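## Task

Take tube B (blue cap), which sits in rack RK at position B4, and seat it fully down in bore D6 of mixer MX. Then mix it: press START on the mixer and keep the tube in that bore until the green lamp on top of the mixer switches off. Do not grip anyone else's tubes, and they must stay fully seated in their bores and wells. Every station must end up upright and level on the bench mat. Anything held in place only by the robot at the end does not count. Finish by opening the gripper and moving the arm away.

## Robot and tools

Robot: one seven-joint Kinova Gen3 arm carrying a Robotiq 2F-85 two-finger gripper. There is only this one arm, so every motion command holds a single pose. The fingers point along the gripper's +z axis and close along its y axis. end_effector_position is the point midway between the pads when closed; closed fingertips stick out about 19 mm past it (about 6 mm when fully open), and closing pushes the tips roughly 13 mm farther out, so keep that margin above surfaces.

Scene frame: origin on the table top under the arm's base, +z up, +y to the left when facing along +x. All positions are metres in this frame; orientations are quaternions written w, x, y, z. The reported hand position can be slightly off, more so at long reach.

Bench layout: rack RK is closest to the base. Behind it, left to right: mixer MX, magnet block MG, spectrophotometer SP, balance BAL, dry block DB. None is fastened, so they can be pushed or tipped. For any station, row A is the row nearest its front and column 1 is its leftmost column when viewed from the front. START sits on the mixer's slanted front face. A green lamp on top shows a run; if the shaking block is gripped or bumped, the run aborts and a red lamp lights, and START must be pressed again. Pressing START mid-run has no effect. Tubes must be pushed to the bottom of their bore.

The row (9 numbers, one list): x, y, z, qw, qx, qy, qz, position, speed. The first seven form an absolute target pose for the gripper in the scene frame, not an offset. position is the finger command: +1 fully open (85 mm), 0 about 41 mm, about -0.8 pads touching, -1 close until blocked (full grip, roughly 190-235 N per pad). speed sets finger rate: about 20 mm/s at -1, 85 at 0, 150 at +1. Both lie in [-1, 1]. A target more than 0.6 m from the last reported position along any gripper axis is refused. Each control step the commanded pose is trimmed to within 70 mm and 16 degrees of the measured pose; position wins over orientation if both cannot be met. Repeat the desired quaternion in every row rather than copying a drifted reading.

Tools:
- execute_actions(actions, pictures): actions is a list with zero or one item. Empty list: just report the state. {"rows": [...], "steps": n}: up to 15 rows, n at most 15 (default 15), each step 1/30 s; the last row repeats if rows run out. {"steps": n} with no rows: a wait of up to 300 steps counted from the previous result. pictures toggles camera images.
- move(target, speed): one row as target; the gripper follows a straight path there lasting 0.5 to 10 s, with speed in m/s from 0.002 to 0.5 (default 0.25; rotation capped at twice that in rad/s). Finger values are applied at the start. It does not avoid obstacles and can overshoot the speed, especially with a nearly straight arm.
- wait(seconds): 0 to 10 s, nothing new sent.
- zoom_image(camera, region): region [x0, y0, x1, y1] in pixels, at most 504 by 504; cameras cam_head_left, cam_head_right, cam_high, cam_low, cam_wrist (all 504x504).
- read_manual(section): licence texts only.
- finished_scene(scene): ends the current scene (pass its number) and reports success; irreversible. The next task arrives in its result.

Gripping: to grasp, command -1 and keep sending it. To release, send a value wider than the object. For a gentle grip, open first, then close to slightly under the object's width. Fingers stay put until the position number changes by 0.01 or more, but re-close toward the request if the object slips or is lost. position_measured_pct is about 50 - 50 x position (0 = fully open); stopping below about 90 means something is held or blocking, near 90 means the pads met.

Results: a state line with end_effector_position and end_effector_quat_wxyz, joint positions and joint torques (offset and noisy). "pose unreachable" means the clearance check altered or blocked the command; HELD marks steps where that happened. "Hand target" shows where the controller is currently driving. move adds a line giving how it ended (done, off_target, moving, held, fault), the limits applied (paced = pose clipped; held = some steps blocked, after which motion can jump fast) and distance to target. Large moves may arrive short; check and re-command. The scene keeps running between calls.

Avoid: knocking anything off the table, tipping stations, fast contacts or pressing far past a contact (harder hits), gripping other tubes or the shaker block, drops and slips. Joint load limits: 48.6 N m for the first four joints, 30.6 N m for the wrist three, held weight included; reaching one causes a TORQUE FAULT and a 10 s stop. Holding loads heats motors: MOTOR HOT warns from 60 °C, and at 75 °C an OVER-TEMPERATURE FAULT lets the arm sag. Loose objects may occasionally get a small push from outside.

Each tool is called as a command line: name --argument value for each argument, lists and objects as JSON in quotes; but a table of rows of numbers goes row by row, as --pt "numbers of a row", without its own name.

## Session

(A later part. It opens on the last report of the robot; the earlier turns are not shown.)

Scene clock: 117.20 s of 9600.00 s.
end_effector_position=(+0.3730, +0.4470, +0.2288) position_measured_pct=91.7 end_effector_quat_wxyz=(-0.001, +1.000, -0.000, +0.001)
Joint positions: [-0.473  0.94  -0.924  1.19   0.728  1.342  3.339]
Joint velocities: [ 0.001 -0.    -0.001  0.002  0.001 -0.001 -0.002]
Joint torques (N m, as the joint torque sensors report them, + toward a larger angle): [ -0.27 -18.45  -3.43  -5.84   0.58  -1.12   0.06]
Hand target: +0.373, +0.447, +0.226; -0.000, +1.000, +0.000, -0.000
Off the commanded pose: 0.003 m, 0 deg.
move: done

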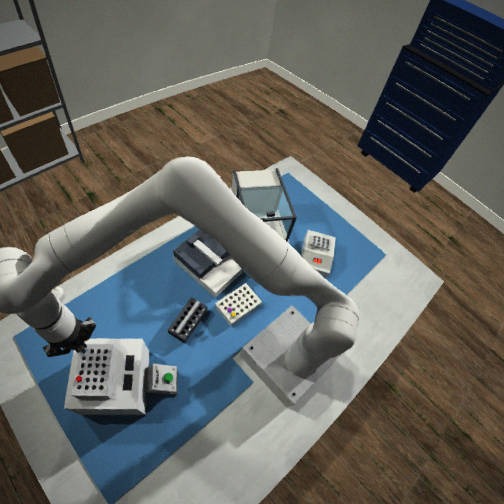

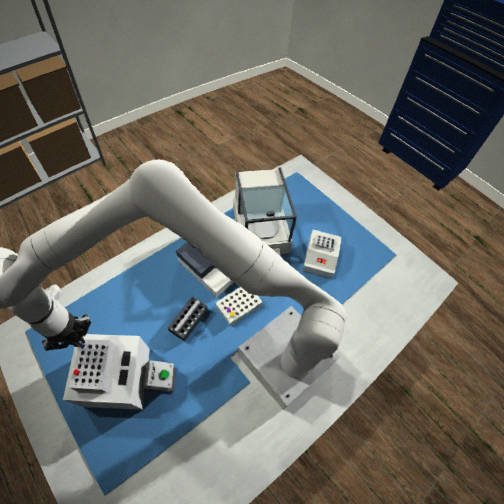

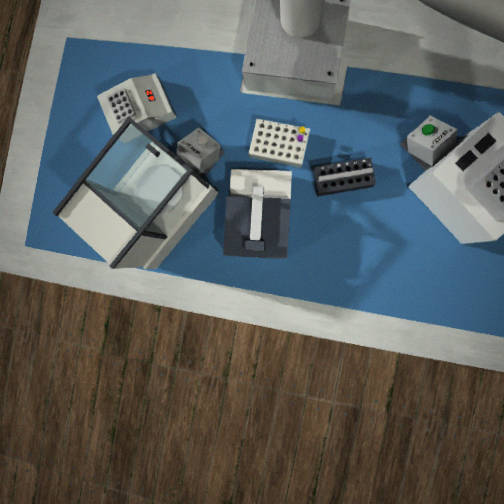

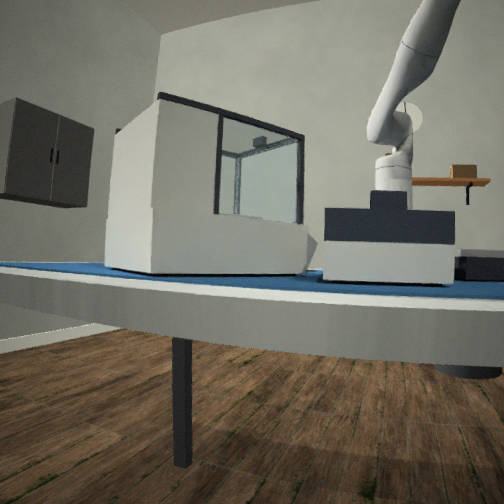

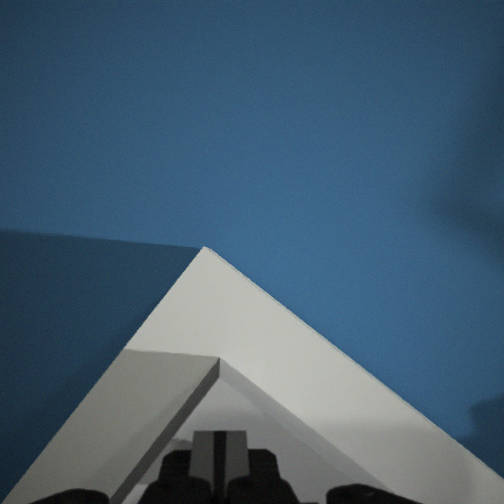

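move --target '[0.373, 0.447, 0.28, 0, 1, 0, 0, -1, 0.5]' --speed 0.08

move --target '[0.19, 0.36, 0.28, 0, 1, 0, 0, -1, 0.5]' --speed 0.2

Scene clock: 122.80 s of 9600.00 s.
end_effector_position=(+0.3730, +0.4469, +0.2799) position_measured_pct=91.7 end_effector_quat_wxyz=(+0.000, +1.000, -0.000, +0.000)
Joint positions: [-0.484  0.89  -0.944  1.103  0.689  1.455  3.379]
Joint velocities: [-0.001 -0.001  0.    -0.003  0.     0.004  0.001]
Joint torques (N m, as the joint torque sensors report them, + toward a larger angle): [ -0.35 -21.95  -4.62  -6.39   0.05  -0.19   0.01]
Hand target: +0.373, +0.447, +0.280; +0.000, +1.000, -0.000, +0.000
Off the commanded pose: 0.000 m, 0 deg.
move: done

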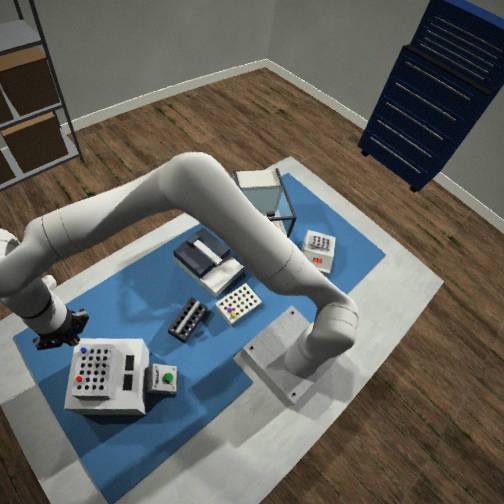

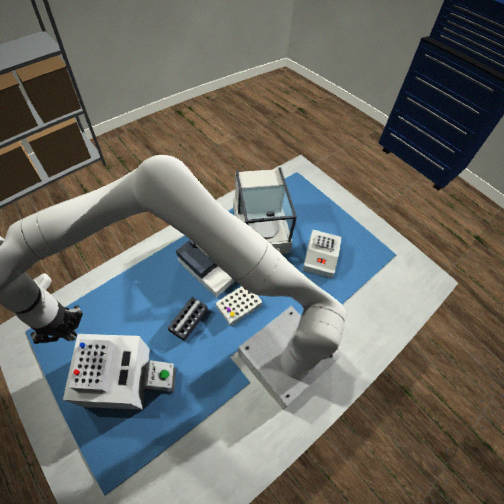

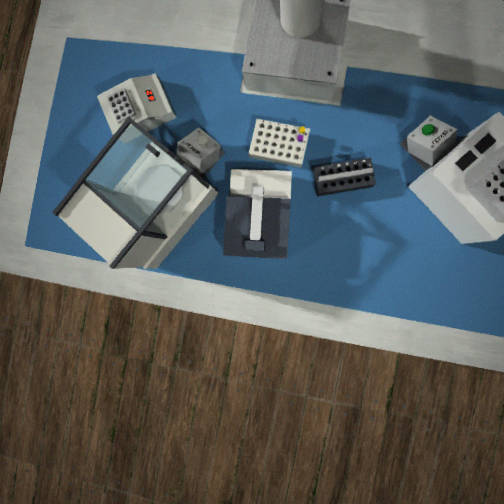

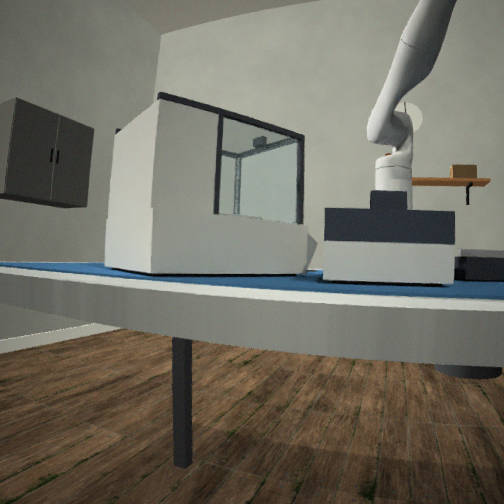

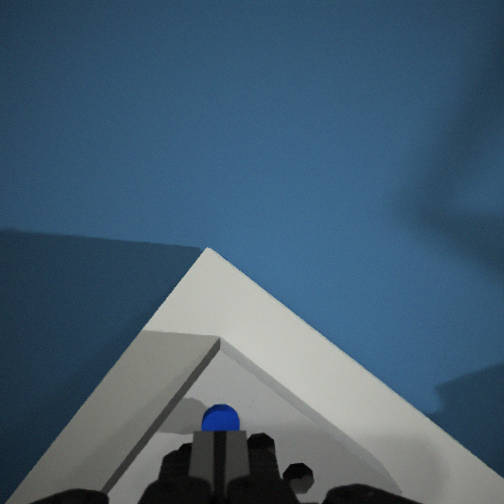

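Scene clock: 124.30 s of 9600.00 s.
end_effector_position=(+0.1897, +0.3603, +0.2795) position_measured_pct=91.7 end_effector_quat_wxyz=(-0.000, +1.000, +0.001, -0.001)
Joint positions: [-0.383  0.572 -1.097  1.774  0.554  1.155  3.025]
Joint velocities: [ 0.004 -0.009 -0.002  0.005 -0.001 -0.003 -0.001]
Joint torques (N m, as the joint torque sensors report them, + toward a larger angle): [ -0.66 -13.9   -3.43  -7.24  -0.01   0.06   0.05]
Hand target: +0.190, +0.360, +0.280; -0.000, +1.000, +0.001, -0.000
Off the commanded pose: 0.001 m, 0 deg.
move: done

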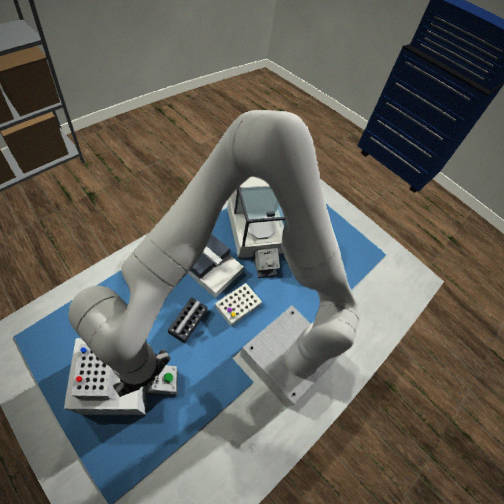

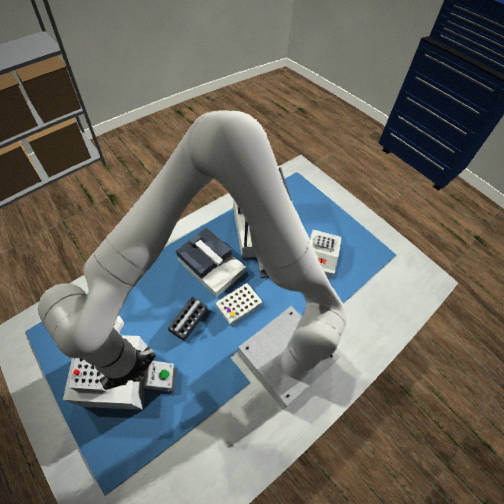

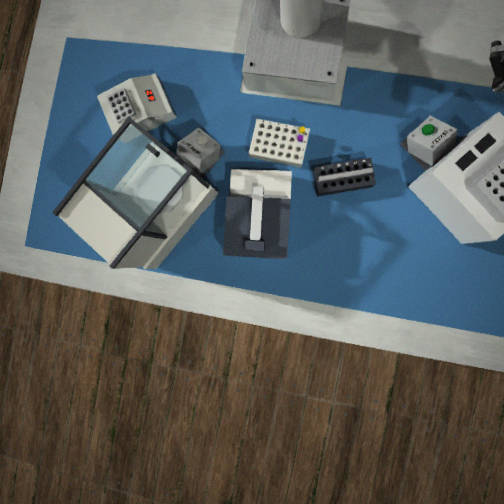

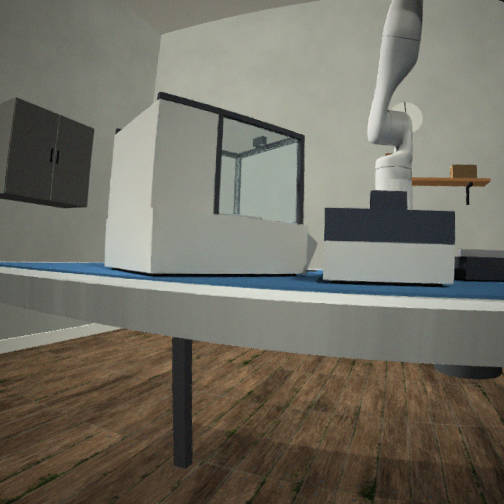

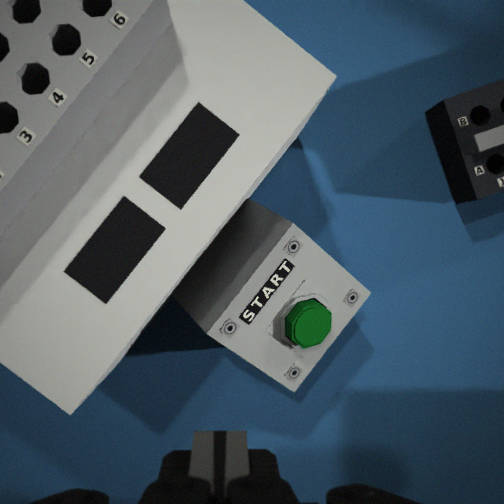

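move --target '[0.209, 0.313, 0.17, 0, 1, 0, 0, -1, 0.5]' --speed 0.1

Scene clock: 130.00 s of 9600.00 s.
end_effector_position=(+0.2089, +0.3131, +0.1702) position_measured_pct=91.7 end_effector_quat_wxyz=(-0.000, +1.000, +0.000, -0.000)
Joint positions: [-0.358  0.689 -0.961  2.021  0.767  0.852  2.917]
Joint velocities: [-0.001  0.003  0.002  0.002  0.003 -0.003 -0.004]
Joint torques (N m, as the joint torque sensors report them, + toward a larger angle): [ -0.71 -13.55  -3.34  -4.91   0.06  -0.4    0.15]
Hand target: +0.209, +0.313, +0.170; -0.000, +1.000, +0.000, -0.000
Off the commanded pose: 0.000 m, 0 deg.
move: done

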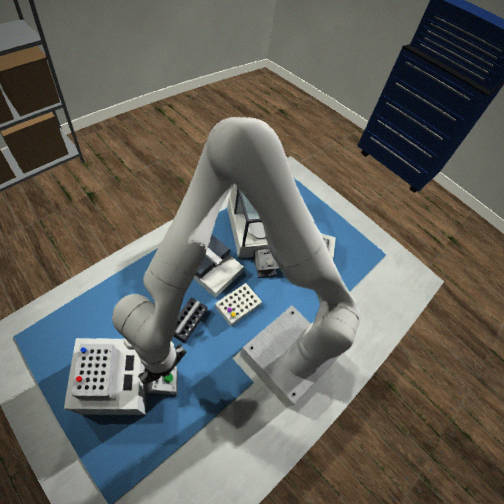

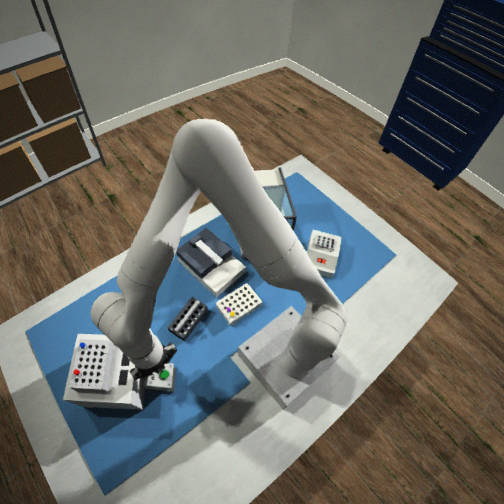

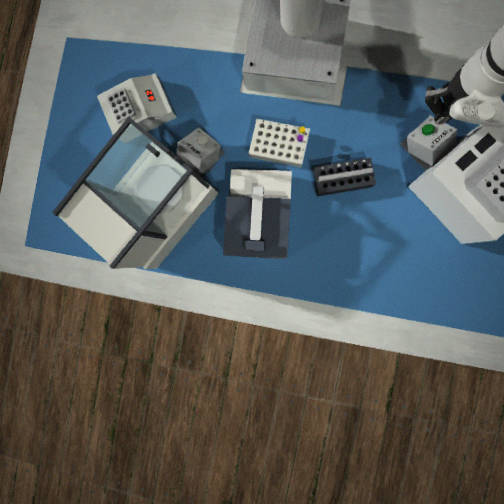

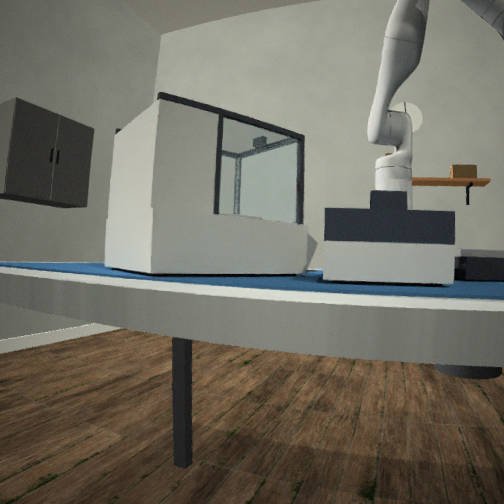

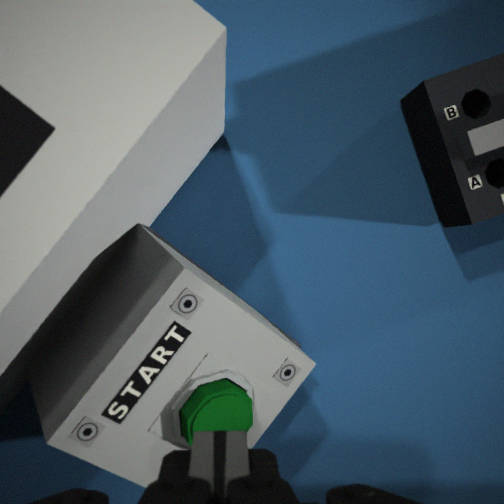

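move --target '[0.211, 0.313, 0.128, 0, 1, 0, 0, -1, 0.5]' --speed 0.025

Scene clock: 134.73 s of 9600.00 s.
end_effector_position=(+0.2110, +0.3130, +0.1282) position_measured_pct=91.7 end_effector_quat_wxyz=(-0.000, +1.000, -0.000, -0.000)
Joint positions: [-0.416  0.765 -0.871  2.052  0.881  0.761  2.83 ]
Joint velocities: [-0.003  0.004  0.003  0.002  0.004 -0.003 -0.004]
Joint torques (N m, as the joint torque sensors report them, + toward a larger angle): [ -0.37 -14.75  -3.82  -3.12   0.11  -0.05   0.21]
Hand target: +0.211, +0.313, +0.128; -0.000, +1.000, +0.000, -0.000
Off the commanded pose: 0.000 m, 0 deg.
move: done

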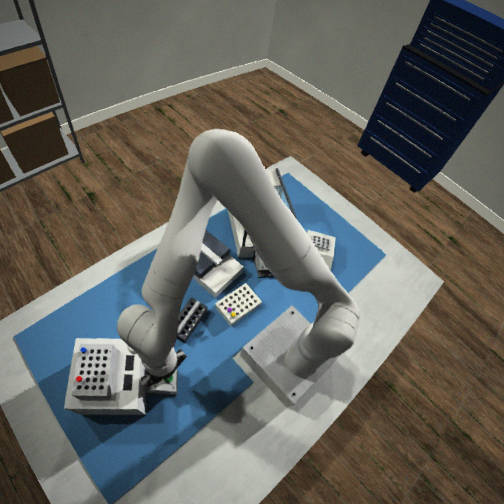

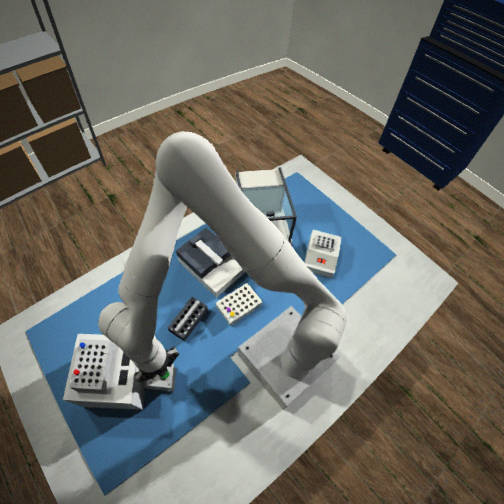

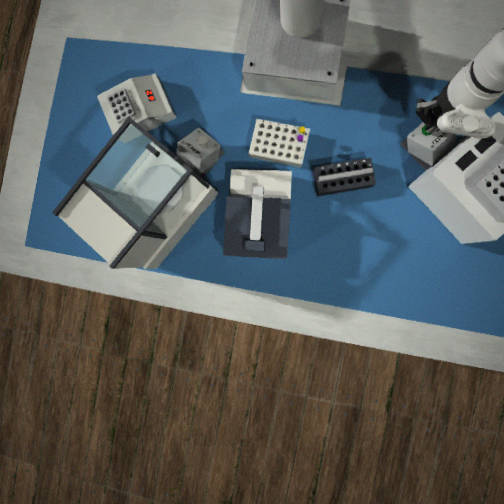

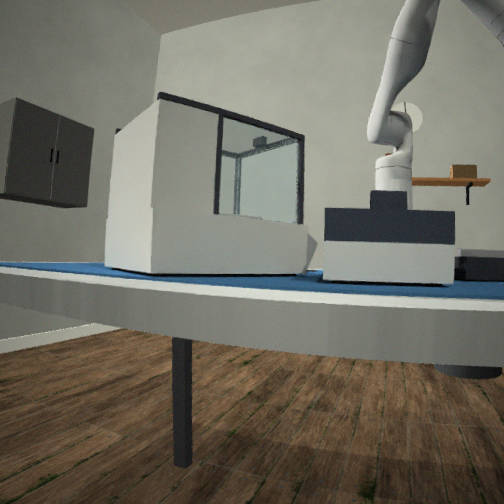

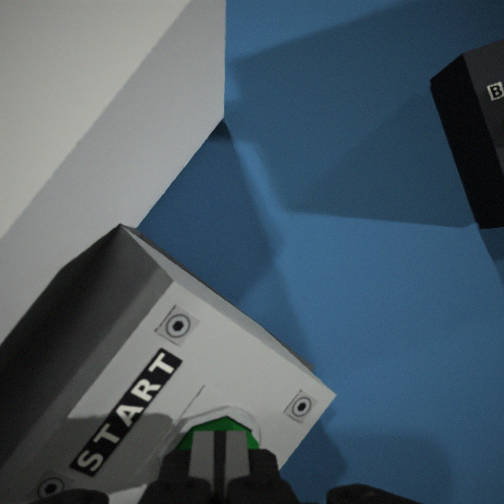

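move --target '[0.211, 0.313, 0.116, 0, 1, 0, 0, -1, 0.5]' --speed 0.01

Scene clock: 137.60 s of 9600.00 s.
end_effector_position=(+0.2119, +0.3146, +0.1188) position_measured_pct=91.7 end_effector_quat_wxyz=(-0.002, +1.000, +0.000, +0.003)
Joint positions: [-0.433  0.781 -0.848  2.059  0.916  0.737  2.801]
Joint velocities: [-0.001 -0.001 -0.     0.002  0.004 -0.001 -0.004]
Joint torques (N m, as the joint torque sensors report them, + toward a larger angle): [-0.56 -9.81 -1.45 -2.66  0.44 -0.73  0.02]
Hand target: +0.211, +0.313, +0.116; -0.000, +1.000, +0.000, -0.000
Off the commanded pose: 0.003 m, 0 deg.
move: done

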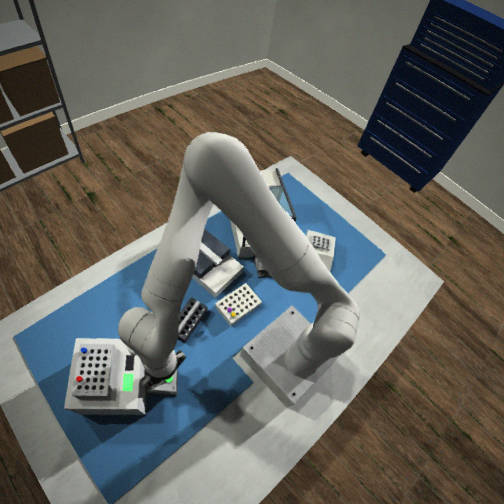

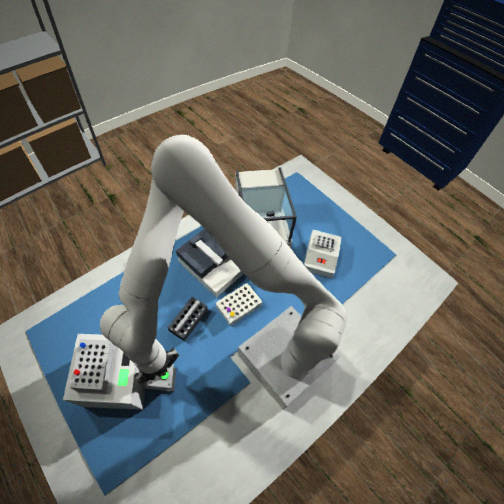

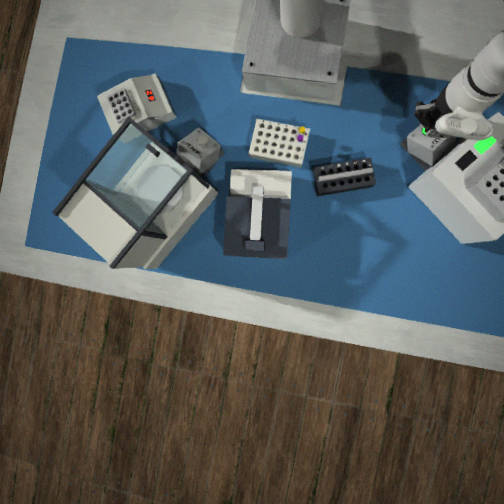

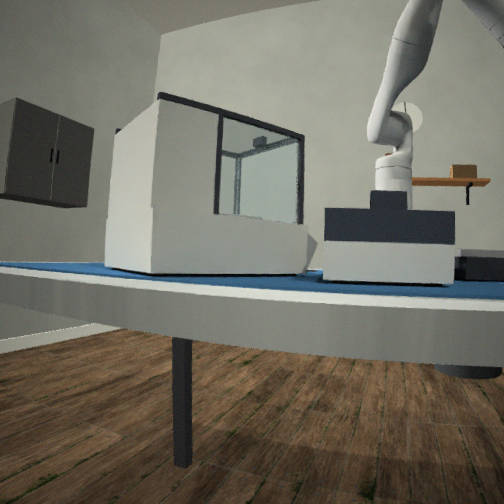

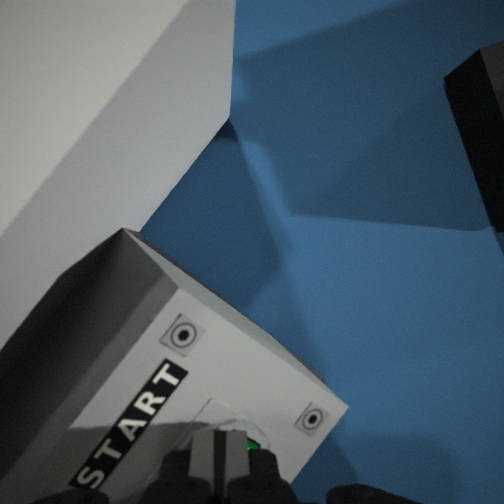

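Green lamp is on. Retreat.

move --target '[0.19, 0.27, 0.25, 0, 1, 0, 0, -1, 0.5]' --speed 0.08

wait --seconds 8

Scene clock: 141.67 s of 9600.00 s.
end_effector_position=(+0.1901, +0.2698, +0.2497) position_measured_pct=91.7 end_effector_quat_wxyz=(+0.001, +1.000, +0.000, +0.001)
Joint positions: [-0.139  0.466 -1.156  2.056  0.528  0.966  3.103]
Joint velocities: [ 0.008 -0.006 -0.002 -0.    -0.003  0.001  0.003]
Joint torques (N m, as the joint torque sensors report them, + toward a larger angle): [ -0.11 -10.15  -3.1   -6.05  -0.02  -0.04   0.26]
Hand target: +0.190, +0.270, +0.250; +0.000, +1.000, -0.000, +0.001
Off the commanded pose: 0.000 m, 0 deg.
move: done

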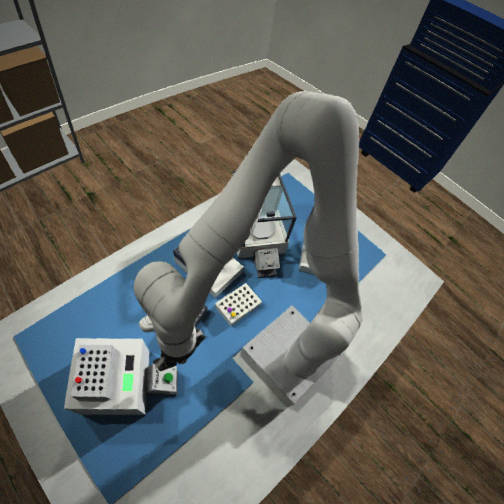

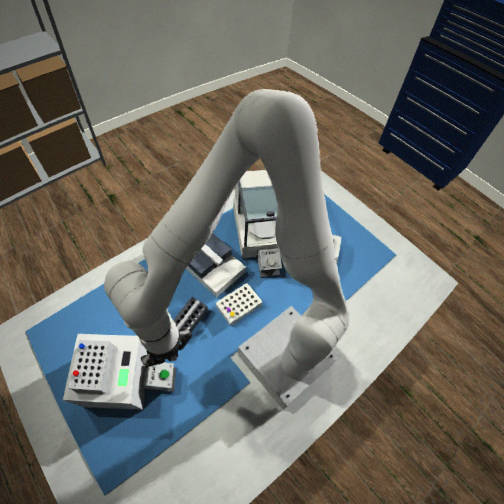

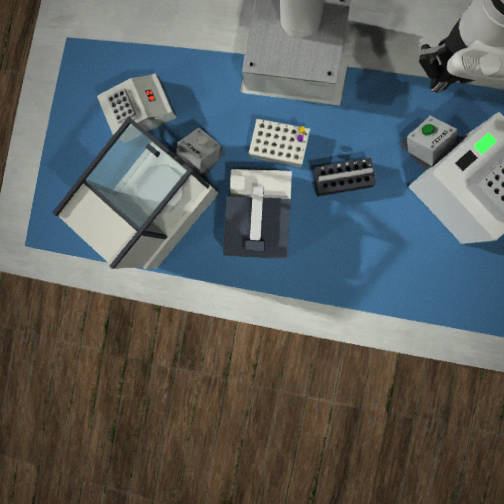

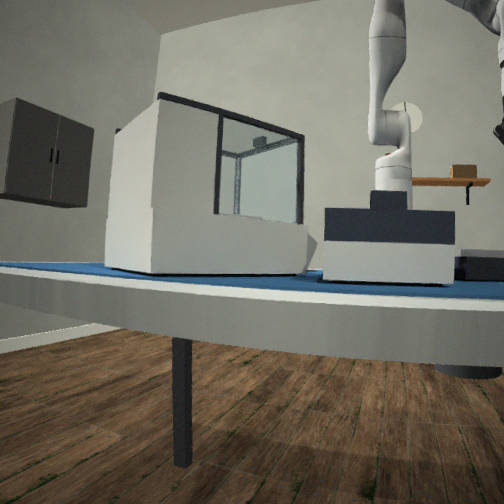

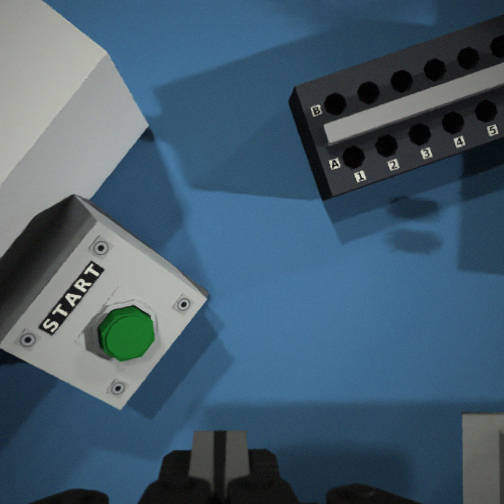

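Scene clock: 149.67 s of 9600.00 s.
end_effector_position=(+0.1903, +0.2697, +0.2499) position_measured_pct=91.7 end_effector_quat_wxyz=(+0.000, +1.000, -0.000, +0.001)
Joint positions: [-0.138  0.466 -1.156  2.056  0.528  0.966  3.103]
Joint velocities: [-0.     0.     0.001 -0.    -0.     0.    -0.   ]
Joint torques (N m, as the joint torque sensors report them, + toward a larger angle): [ 0.33 -9.98 -2.87 -6.12  0.07 -0.4  -0.09]
Hand target: +0.190, +0.270, +0.250; +0.000, +1.000, -0.000, +0.001
Off the commanded pose: 0.000 m, 0 deg.
Steps of this call (steps 1 to 240: nothing new was sent). Readings (end_effector_position | what the end effector reports):
1: (+0.1901, +0.2698, +0.2497) | position_measured_pct=91.7
2: (+0.1902, +0.2698, +0.2498) | position_measured_pct=91.7
4: (+0.1903, +0.2698, +0.2498) | position_measured_pct=91.7
8: (+0.1903, +0.2697, +0.2498) | position_measured_pct=91.7
240: the state above

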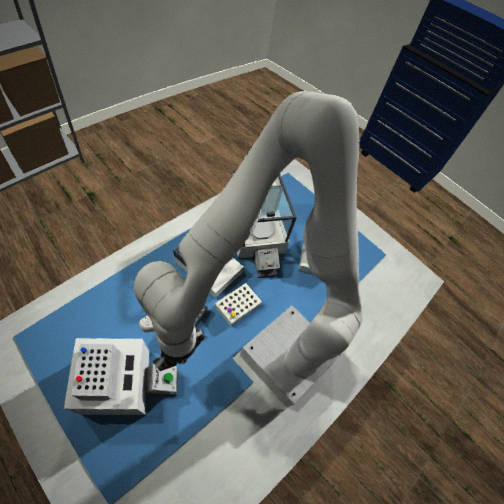

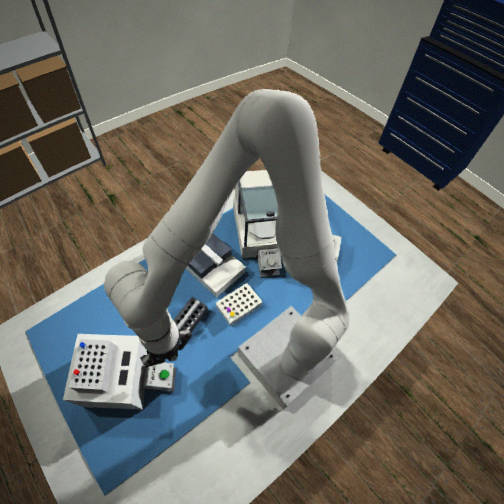

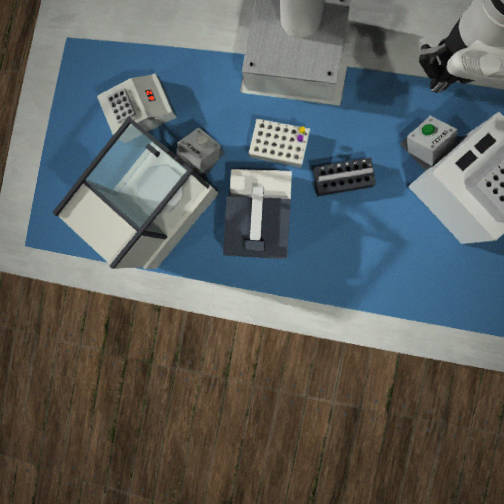

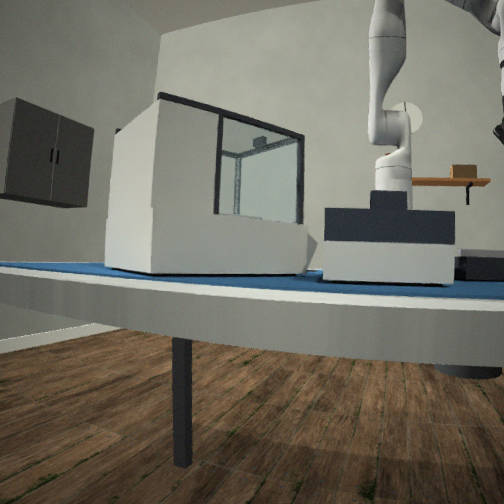

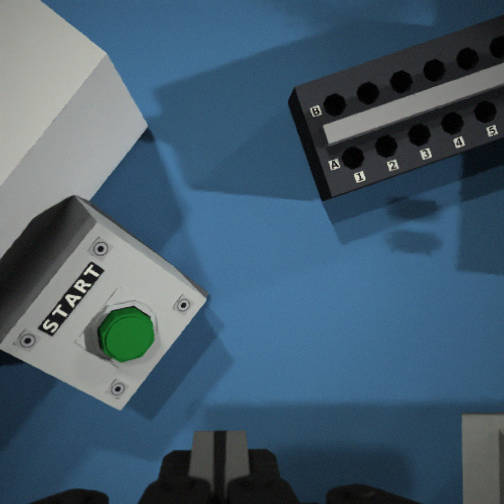

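zoom_image --camera "cam_head_left" --region '[50, 325, 170, 425]'

Region (50, 325, 170, 425) of cam_head_left's 504x504 image, scaled by 4.200, with more detail than that image has.

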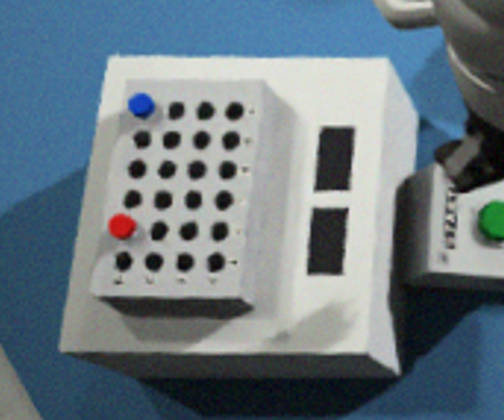

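finished_scene --scene 1

The scene is finished: the task was done.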